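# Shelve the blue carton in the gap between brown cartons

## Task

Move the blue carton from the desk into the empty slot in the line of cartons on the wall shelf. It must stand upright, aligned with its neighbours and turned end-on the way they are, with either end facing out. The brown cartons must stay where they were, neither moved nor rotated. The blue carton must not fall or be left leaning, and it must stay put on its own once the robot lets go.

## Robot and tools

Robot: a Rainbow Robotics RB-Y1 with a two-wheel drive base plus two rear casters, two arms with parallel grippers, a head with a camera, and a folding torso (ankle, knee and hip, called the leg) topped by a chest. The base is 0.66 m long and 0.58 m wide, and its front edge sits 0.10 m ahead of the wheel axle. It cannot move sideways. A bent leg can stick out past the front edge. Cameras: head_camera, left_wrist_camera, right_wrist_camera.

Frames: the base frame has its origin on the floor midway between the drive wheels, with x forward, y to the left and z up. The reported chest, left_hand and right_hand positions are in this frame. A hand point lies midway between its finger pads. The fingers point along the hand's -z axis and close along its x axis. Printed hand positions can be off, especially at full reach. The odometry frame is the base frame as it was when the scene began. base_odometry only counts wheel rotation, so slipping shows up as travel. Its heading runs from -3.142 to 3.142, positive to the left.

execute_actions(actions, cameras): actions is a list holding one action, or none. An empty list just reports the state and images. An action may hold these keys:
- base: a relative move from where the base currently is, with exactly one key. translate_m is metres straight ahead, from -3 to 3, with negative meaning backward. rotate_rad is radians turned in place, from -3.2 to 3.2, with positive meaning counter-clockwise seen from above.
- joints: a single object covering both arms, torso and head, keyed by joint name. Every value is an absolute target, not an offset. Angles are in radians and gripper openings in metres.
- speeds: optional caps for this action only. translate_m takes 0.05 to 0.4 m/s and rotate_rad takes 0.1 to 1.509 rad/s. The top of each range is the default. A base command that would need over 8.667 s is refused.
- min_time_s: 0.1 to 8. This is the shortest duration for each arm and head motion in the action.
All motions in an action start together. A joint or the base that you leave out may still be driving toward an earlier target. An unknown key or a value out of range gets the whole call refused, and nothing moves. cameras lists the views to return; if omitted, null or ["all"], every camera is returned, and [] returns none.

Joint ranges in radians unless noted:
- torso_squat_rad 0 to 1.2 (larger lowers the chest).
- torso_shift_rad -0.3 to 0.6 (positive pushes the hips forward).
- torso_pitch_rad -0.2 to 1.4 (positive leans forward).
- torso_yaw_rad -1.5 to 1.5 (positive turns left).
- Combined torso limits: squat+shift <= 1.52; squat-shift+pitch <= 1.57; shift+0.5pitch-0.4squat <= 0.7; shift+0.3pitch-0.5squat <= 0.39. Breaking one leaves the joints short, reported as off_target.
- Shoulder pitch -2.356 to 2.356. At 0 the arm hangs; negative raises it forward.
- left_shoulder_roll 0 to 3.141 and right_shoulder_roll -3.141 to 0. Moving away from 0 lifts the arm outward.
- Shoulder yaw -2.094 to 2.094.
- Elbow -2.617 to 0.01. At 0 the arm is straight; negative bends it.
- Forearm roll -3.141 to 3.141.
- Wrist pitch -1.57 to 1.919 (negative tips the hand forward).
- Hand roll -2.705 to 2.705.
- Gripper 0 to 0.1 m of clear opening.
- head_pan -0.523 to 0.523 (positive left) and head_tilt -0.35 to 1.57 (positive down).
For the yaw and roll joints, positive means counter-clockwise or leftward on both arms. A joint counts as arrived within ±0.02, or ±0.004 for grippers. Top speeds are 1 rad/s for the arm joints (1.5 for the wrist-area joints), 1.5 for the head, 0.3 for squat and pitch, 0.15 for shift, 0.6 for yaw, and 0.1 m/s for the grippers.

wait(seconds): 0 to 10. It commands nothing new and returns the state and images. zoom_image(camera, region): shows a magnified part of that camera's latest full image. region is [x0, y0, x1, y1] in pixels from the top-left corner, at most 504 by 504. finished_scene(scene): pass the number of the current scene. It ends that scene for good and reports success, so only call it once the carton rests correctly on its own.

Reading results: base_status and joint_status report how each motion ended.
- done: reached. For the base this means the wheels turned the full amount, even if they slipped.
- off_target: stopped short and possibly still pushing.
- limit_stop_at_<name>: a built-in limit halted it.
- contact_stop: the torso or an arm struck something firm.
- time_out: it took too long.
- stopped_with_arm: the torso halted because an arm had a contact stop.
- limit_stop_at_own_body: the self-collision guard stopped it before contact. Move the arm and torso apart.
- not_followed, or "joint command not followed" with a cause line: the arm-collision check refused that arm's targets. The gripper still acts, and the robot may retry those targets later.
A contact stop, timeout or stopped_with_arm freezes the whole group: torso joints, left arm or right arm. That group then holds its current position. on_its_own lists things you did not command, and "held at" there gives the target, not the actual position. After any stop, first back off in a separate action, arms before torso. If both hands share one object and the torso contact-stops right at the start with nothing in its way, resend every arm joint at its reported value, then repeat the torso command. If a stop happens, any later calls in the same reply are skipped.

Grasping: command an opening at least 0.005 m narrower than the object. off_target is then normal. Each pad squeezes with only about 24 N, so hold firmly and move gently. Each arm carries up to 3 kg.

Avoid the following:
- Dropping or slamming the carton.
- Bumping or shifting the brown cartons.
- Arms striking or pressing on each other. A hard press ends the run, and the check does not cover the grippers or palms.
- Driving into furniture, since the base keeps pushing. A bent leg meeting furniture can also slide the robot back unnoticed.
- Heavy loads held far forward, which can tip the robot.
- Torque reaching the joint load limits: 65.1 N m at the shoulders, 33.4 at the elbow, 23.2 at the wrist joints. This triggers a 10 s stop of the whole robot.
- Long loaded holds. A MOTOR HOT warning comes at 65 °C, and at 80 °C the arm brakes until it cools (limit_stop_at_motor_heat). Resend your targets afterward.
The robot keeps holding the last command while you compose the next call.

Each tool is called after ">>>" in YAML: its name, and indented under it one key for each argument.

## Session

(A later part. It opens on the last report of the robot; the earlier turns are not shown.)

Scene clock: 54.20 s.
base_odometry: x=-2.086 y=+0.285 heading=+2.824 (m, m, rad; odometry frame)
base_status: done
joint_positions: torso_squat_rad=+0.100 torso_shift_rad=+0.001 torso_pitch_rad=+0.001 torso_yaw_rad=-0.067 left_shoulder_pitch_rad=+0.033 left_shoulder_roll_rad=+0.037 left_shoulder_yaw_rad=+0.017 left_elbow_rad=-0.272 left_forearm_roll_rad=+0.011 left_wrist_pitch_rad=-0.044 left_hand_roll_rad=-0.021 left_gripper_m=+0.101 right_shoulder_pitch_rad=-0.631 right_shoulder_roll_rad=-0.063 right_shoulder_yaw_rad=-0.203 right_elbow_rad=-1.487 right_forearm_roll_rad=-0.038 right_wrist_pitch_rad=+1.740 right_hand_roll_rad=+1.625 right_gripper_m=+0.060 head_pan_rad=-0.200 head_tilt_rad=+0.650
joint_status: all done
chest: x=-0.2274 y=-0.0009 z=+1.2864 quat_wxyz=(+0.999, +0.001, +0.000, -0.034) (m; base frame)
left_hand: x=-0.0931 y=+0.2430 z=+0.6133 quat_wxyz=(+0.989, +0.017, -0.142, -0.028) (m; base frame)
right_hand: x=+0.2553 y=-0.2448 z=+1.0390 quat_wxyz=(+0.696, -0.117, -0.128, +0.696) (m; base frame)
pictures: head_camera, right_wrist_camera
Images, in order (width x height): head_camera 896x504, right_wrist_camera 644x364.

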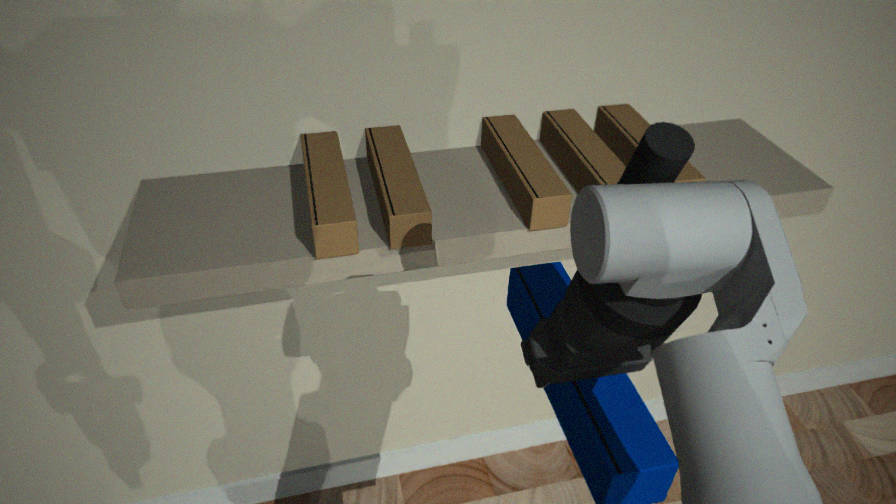

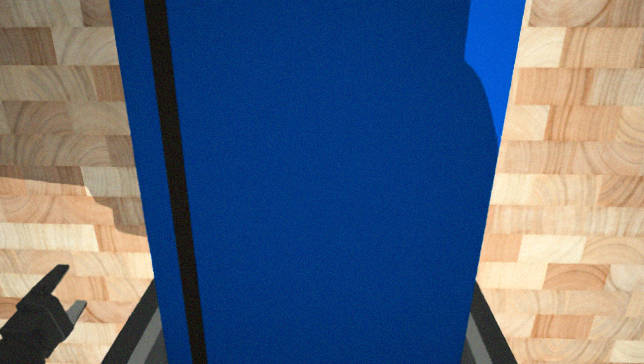

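>>> execute_actions:
  actions:
    - {"base":{"translate_m":0.4},"speeds":{"translate_m":0.25},"joints":{"head_pan_rad":-0.4,"head_tilt_rad":0.85}}
  cameras: ["head_camera","right_wrist_camera"]

>>> zoom_image:
  camera: "head_camera"
  region: [200, 80, 560, 420]

Scene clock: 58.00 s.
base_odometry: x=-2.466 y=+0.410 heading=+2.823 (m, m, rad; odometry frame)
base_status: done
joint_positions: torso_squat_rad=+0.100 torso_shift_rad=+0.001 torso_pitch_rad=+0.001 torso_yaw_rad=-0.067 left_shoulder_pitch_rad=+0.033 left_shoulder_roll_rad=+0.037 left_shoulder_yaw_rad=+0.017 left_elbow_rad=-0.272 left_forearm_roll_rad=+0.011 left_wrist_pitch_rad=-0.044 left_hand_roll_rad=-0.021 left_gripper_m=+0.101 right_shoulder_pitch_rad=-0.631 right_shoulder_roll_rad=-0.063 right_shoulder_yaw_rad=-0.203 right_elbow_rad=-1.487 right_forearm_roll_rad=-0.038 right_wrist_pitch_rad=+1.740 right_hand_roll_rad=+1.625 right_gripper_m=+0.060 head_pan_rad=-0.400 head_tilt_rad=+0.850
joint_status: all done
chest: x=-0.2274 y=-0.0009 z=+1.2864 quat_wxyz=(+0.999, +0.001, +0.000, -0.034) (m; base frame)
left_hand: x=-0.0931 y=+0.2430 z=+0.6133 quat_wxyz=(+0.989, +0.017, -0.143, -0.028) (m; base frame)
right_hand: x=+0.2554 y=-0.2447 z=+1.0390 quat_wxyz=(+0.696, -0.117, -0.128, +0.696) (m; base frame)
pictures: head_camera, right_wrist_camera
Images, in order (width x height): head_camera 896x504, right_wrist_camera 644x364.

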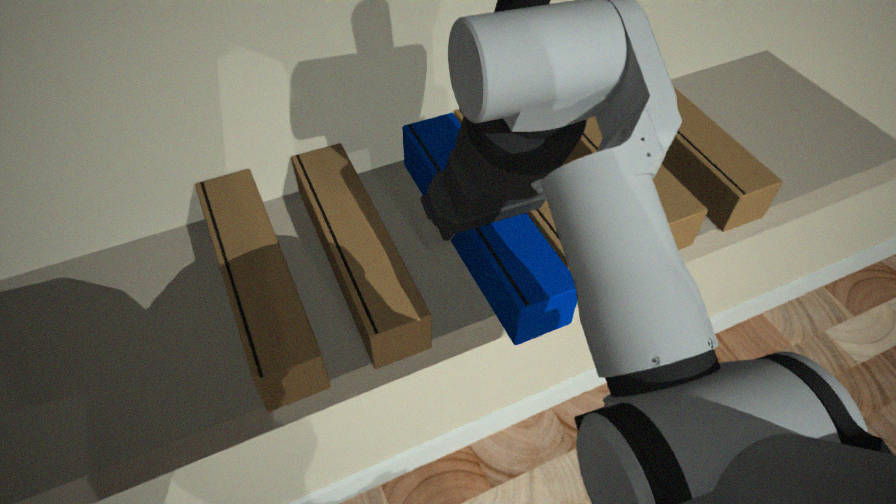

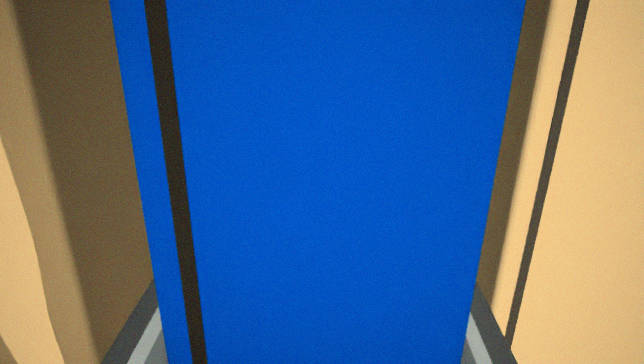

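Region (200, 80, 560, 420) of head_camera's 896x504 image, scaled by 1.400, with more detail than that image has.

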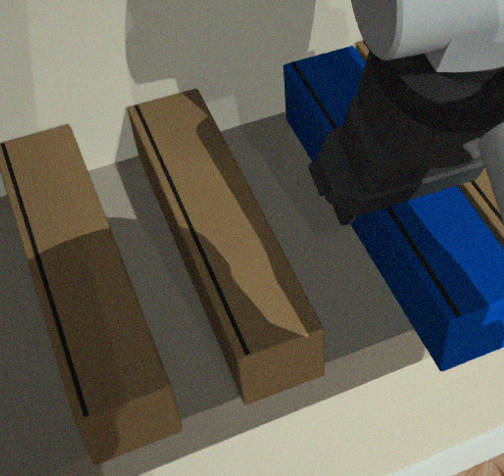

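>>> zoom_image:
  camera: "right_wrist_camera"
  region: [0, 0, 200, 364]

>>> zoom_image:
  camera: "right_wrist_camera"
  region: [444, 0, 644, 364]

Region (0, 0, 200, 364) of right_wrist_camera's 644x364 image, scaled by 1.385, with more detail than that image has; it fills the left 277 columns of this view, and the rest is white.

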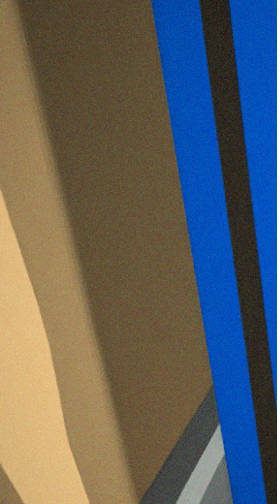

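Region (444, 0, 644, 364) of right_wrist_camera's 644x364 image, scaled by 1.385, with more detail than that image has; it fills the left 277 columns of this view, and the rest is white.

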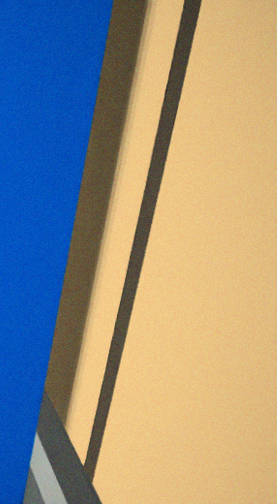

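>>> execute_actions:
  actions:
    - {"base":{"translate_m":0.05},"speeds":{"translate_m":0.1},"joints":{"torso_yaw_rad":-0.037,"right_forearm_roll_rad":-0.028,"right_hand_roll_rad":1.599},"min_time_s":0.8}
  cameras: ["head_camera","right_wrist_camera"]

Scene clock: 61.33 s.
base_odometry: x=-2.513 y=+0.425 heading=+2.823 (m, m, rad; odometry frame)
base_status: done
joint_positions: torso_squat_rad=+0.100 torso_shift_rad=+0.001 torso_pitch_rad=+0.001 torso_yaw_rad=-0.037 left_shoulder_pitch_rad=+0.033 left_shoulder_roll_rad=+0.037 left_shoulder_yaw_rad=+0.017 left_elbow_rad=-0.272 left_forearm_roll_rad=+0.011 left_wrist_pitch_rad=-0.044 left_hand_roll_rad=-0.021 left_gripper_m=+0.101 right_shoulder_pitch_rad=-0.631 right_shoulder_roll_rad=-0.063 right_shoulder_yaw_rad=-0.203 right_elbow_rad=-1.487 right_forearm_roll_rad=-0.028 right_wrist_pitch_rad=+1.740 right_hand_roll_rad=+1.599 right_gripper_m=+0.060 head_pan_rad=-0.400 head_tilt_rad=+0.850
joint_status: all done
chest: x=-0.2273 y=-0.0009 z=+1.2864 quat_wxyz=(+1.000, +0.001, +0.000, -0.019) (m; base frame)
left_hand: x=-0.1004 y=+0.2470 z=+0.6133 quat_wxyz=(+0.990, +0.019, -0.142, -0.013) (m; base frame)
right_hand: x=+0.2625 y=-0.2324 z=+1.0389 quat_wxyz=(+0.696, -0.117, -0.128, +0.697) (m; base frame)
pictures: head_camera, right_wrist_camera
Images, in order (width x height): head_camera 896x504, right_wrist_camera 644x364.

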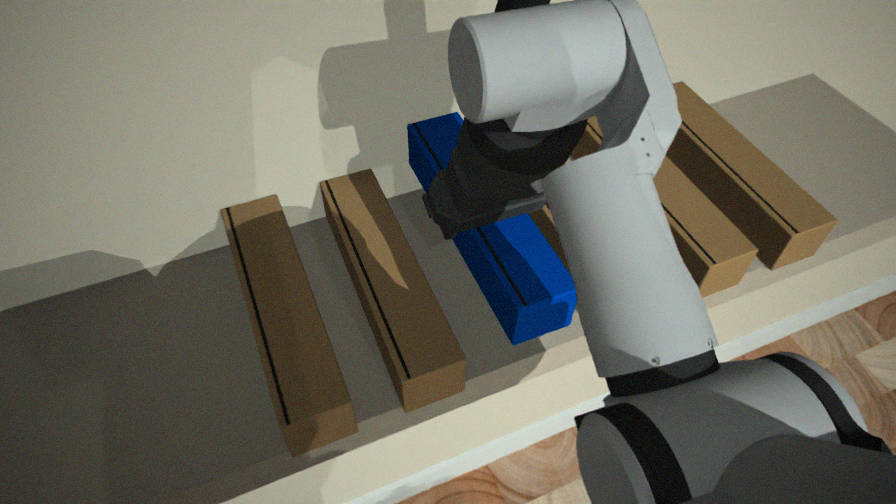

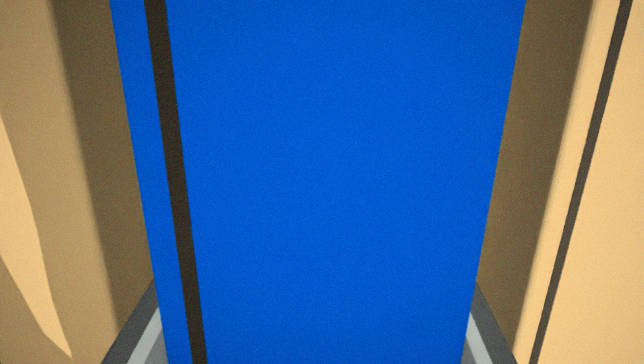

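>>> execute_actions:
  actions:
    - {"joints":{"torso_squat_rad":0.33}}
  cameras: ["head_camera","right_wrist_camera"]

>>> zoom_image:
  camera: "head_camera"
  region: [300, 90, 640, 440]

Scene clock: 63.27 s.
base_odometry: x=-2.513 y=+0.425 heading=+2.823 (m, m, rad; odometry frame)
base_status: not commanded
joint_positions: torso_squat_rad=+0.330 torso_shift_rad=+0.001 torso_pitch_rad=+0.000 torso_yaw_rad=-0.037 left_shoulder_pitch_rad=+0.033 left_shoulder_roll_rad=+0.037 left_shoulder_yaw_rad=+0.017 left_elbow_rad=-0.272 left_forearm_roll_rad=+0.011 left_wrist_pitch_rad=-0.044 left_hand_roll_rad=-0.021 left_gripper_m=+0.101 right_shoulder_pitch_rad=-0.631 right_shoulder_roll_rad=-0.063 right_shoulder_yaw_rad=-0.203 right_elbow_rad=-1.487 right_forearm_roll_rad=-0.028 right_wrist_pitch_rad=+1.740 right_hand_roll_rad=+1.599 right_gripper_m=+0.060 head_pan_rad=-0.400 head_tilt_rad=+0.850
joint_status: all done
chest: x=-0.2276 y=-0.0009 z=+1.2522 quat_wxyz=(+1.000, +0.001, +0.000, -0.019) (m; base frame)
left_hand: x=-0.1004 y=+0.2470 z=+0.5790 quat_wxyz=(+0.990, +0.019, -0.142, -0.013) (m; base frame)
right_hand: x=+0.2623 y=-0.2323 z=+1.0048 quat_wxyz=(+0.696, -0.117, -0.128, +0.697) (m; base frame)
pictures: head_camera, right_wrist_camera
Images, in order (width x height): head_camera 896x504, right_wrist_camera 644x364.

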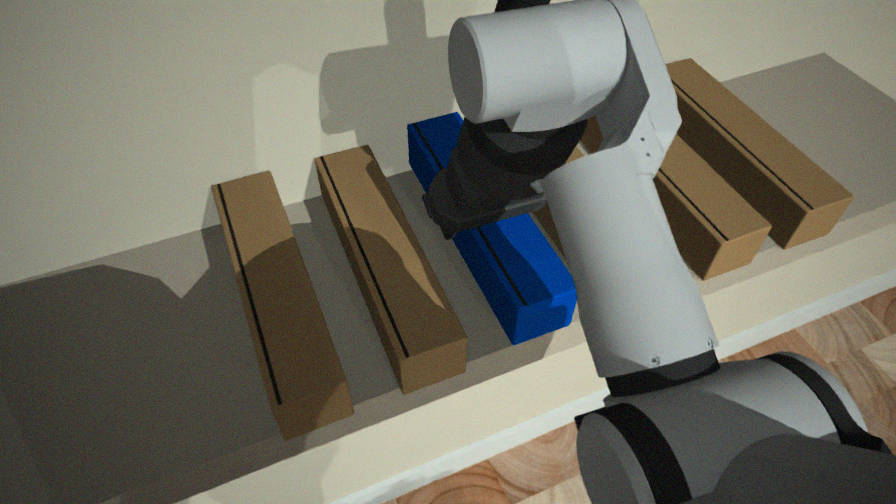

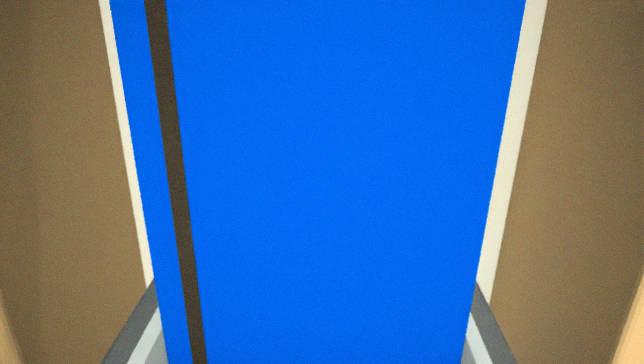

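Region (300, 90, 640, 440) of head_camera's 896x504 image, scaled by 1.440, with more detail than that image has; it fills the left 490 columns of this view, and the rest is white.

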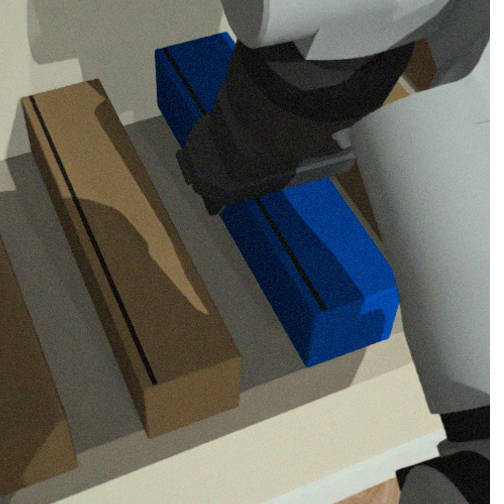

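>>> execute_actions:
  actions:
    - {"joints":{"torso_squat_rad":0.38}}
  cameras: ["head_camera","right_wrist_camera"]

Scene clock: 65.13 s.
base_odometry: x=-2.513 y=+0.425 heading=+2.823 (m, m, rad; odometry frame)
base_status: not commanded
joint_positions: torso_squat_rad=+0.380 torso_shift_rad=+0.000 torso_pitch_rad=+0.000 torso_yaw_rad=-0.037 left_shoulder_pitch_rad=+0.033 left_shoulder_roll_rad=+0.037 left_shoulder_yaw_rad=+0.017 left_elbow_rad=-0.272 left_forearm_roll_rad=+0.011 left_wrist_pitch_rad=-0.044 left_hand_roll_rad=-0.021 left_gripper_m=+0.101 right_shoulder_pitch_rad=-0.632 right_shoulder_roll_rad=-0.063 right_shoulder_yaw_rad=-0.203 right_elbow_rad=-1.488 right_forearm_roll_rad=-0.028 right_wrist_pitch_rad=+1.740 right_hand_roll_rad=+1.599 right_gripper_m=+0.060 head_pan_rad=-0.400 head_tilt_rad=+0.850
joint_status: all done
chest: x=-0.2279 y=-0.0009 z=+1.2400 quat_wxyz=(+1.000, +0.001, +0.000, -0.019) (m; base frame)
left_hand: x=-0.1004 y=+0.2470 z=+0.5669 quat_wxyz=(+0.990, +0.019, -0.143, -0.013) (m; base frame)
right_hand: x=+0.2627 y=-0.2323 z=+0.9938 quat_wxyz=(+0.696, -0.118, -0.129, +0.697) (m; base frame)
pictures: head_camera, right_wrist_camera
Images, in order (width x height): head_camera 896x504, right_wrist_camera 644x364.

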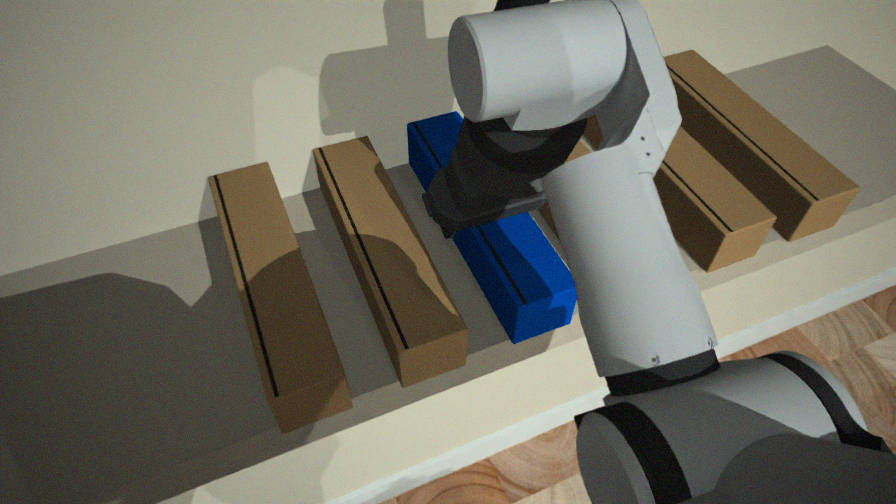

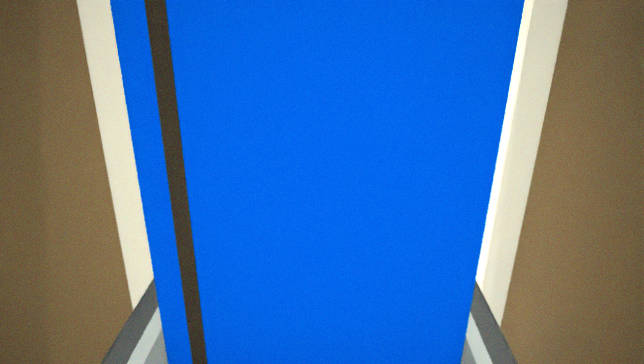

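>>> execute_actions:
  actions:
    - {"joints":{"right_gripper_m":0.09}}
  cameras: ["head_camera","right_wrist_camera"]

>>> execute_actions:
  actions:
    - {"joints":{"torso_squat_rad":0.1}}
  cameras: ["head_camera","right_wrist_camera"]

Scene clock: 66.50 s.
base_odometry: x=-2.513 y=+0.425 heading=+2.823 (m, m, rad; odometry frame)
base_status: not commanded
joint_positions: torso_squat_rad=+0.380 torso_shift_rad=+0.000 torso_pitch_rad=+0.000 torso_yaw_rad=-0.037 left_shoulder_pitch_rad=+0.033 left_shoulder_roll_rad=+0.037 left_shoulder_yaw_rad=+0.017 left_elbow_rad=-0.272 left_forearm_roll_rad=+0.011 left_wrist_pitch_rad=-0.044 left_hand_roll_rad=-0.021 left_gripper_m=+0.101 right_shoulder_pitch_rad=-0.632 right_shoulder_roll_rad=-0.063 right_shoulder_yaw_rad=-0.203 right_elbow_rad=-1.488 right_forearm_roll_rad=-0.028 right_wrist_pitch_rad=+1.740 right_hand_roll_rad=+1.599 right_gripper_m=+0.090 head_pan_rad=-0.400 head_tilt_rad=+0.850
joint_status: all done
chest: x=-0.2277 y=-0.0009 z=+1.2400 quat_wxyz=(+1.000, +0.001, +0.000, -0.019) (m; base frame)
left_hand: x=-0.1004 y=+0.2470 z=+0.5669 quat_wxyz=(+0.990, +0.019, -0.143, -0.013) (m; base frame)
right_hand: x=+0.2626 y=-0.2323 z=+0.9935 quat_wxyz=(+0.696, -0.118, -0.129, +0.697) (m; base frame)
pictures: head_camera, right_wrist_camera
Images, in order (width x height): head_camera 896x504, right_wrist_camera 644x364.

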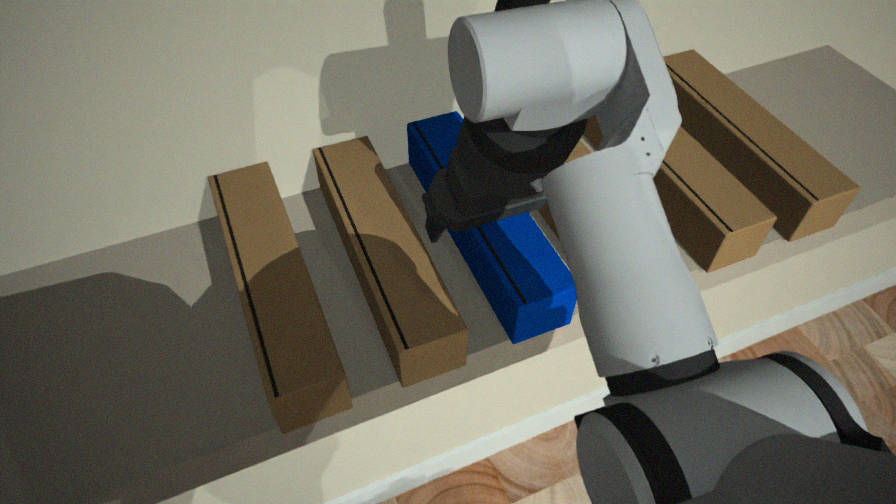

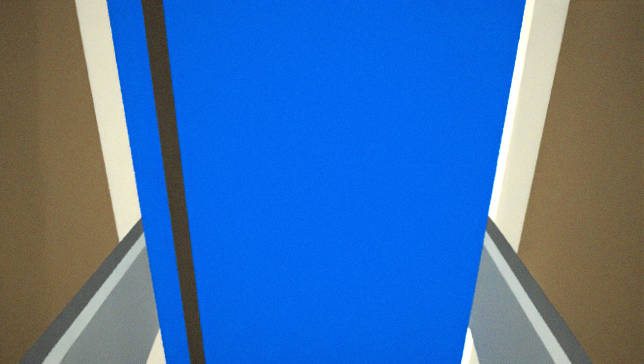

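Scene clock: 68.20 s.
base_odometry: x=-2.513 y=+0.425 heading=+2.823 (m, m, rad; odometry frame)
base_status: not commanded
joint_positions: torso_squat_rad=+0.100 torso_shift_rad=+0.001 torso_pitch_rad=+0.001 torso_yaw_rad=-0.037 left_shoulder_pitch_rad=+0.033 left_shoulder_roll_rad=+0.037 left_shoulder_yaw_rad=+0.017 left_elbow_rad=-0.272 left_forearm_roll_rad=+0.011 left_wrist_pitch_rad=-0.044 left_hand_roll_rad=-0.021 left_gripper_m=+0.101 right_shoulder_pitch_rad=-0.631 right_shoulder_roll_rad=-0.063 right_shoulder_yaw_rad=-0.203 right_elbow_rad=-1.487 right_forearm_roll_rad=-0.028 right_wrist_pitch_rad=+1.740 right_hand_roll_rad=+1.599 right_gripper_m=+0.090 head_pan_rad=-0.400 head_tilt_rad=+0.850
joint_status: all done
chest: x=-0.2274 y=-0.0009 z=+1.2864 quat_wxyz=(+1.000, +0.001, +0.000, -0.019) (m; base frame)
left_hand: x=-0.1005 y=+0.2470 z=+0.6132 quat_wxyz=(+0.990, +0.019, -0.142, -0.013) (m; base frame)
right_hand: x=+0.2626 y=-0.2325 z=+1.0391 quat_wxyz=(+0.696, -0.117, -0.128, +0.697) (m; base frame)
pictures: head_camera, right_wrist_camera
Images, in order (width x height): head_camera 896x504, right_wrist_camera 644x364.

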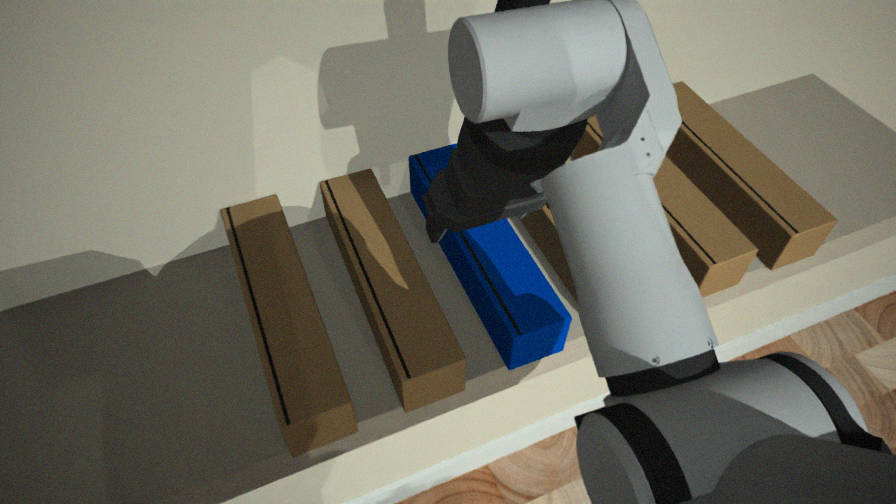

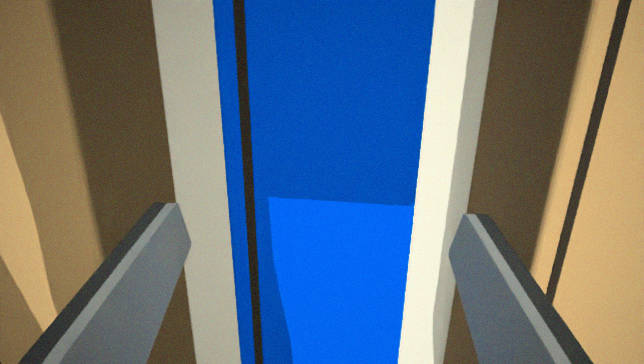

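>>> zoom_image:
  camera: "head_camera"
  region: [380, 260, 780, 440]

Region (380, 260, 780, 440) of head_camera's 896x504 image, scaled by 1.260, with more detail than that image has; it fills the top 227 rows of this view, and the rest is white.

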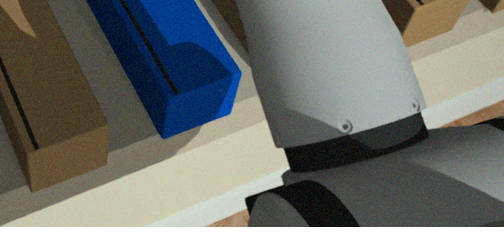

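>>> finished_scene:
  scene: 2

The scene is finished: the task was done.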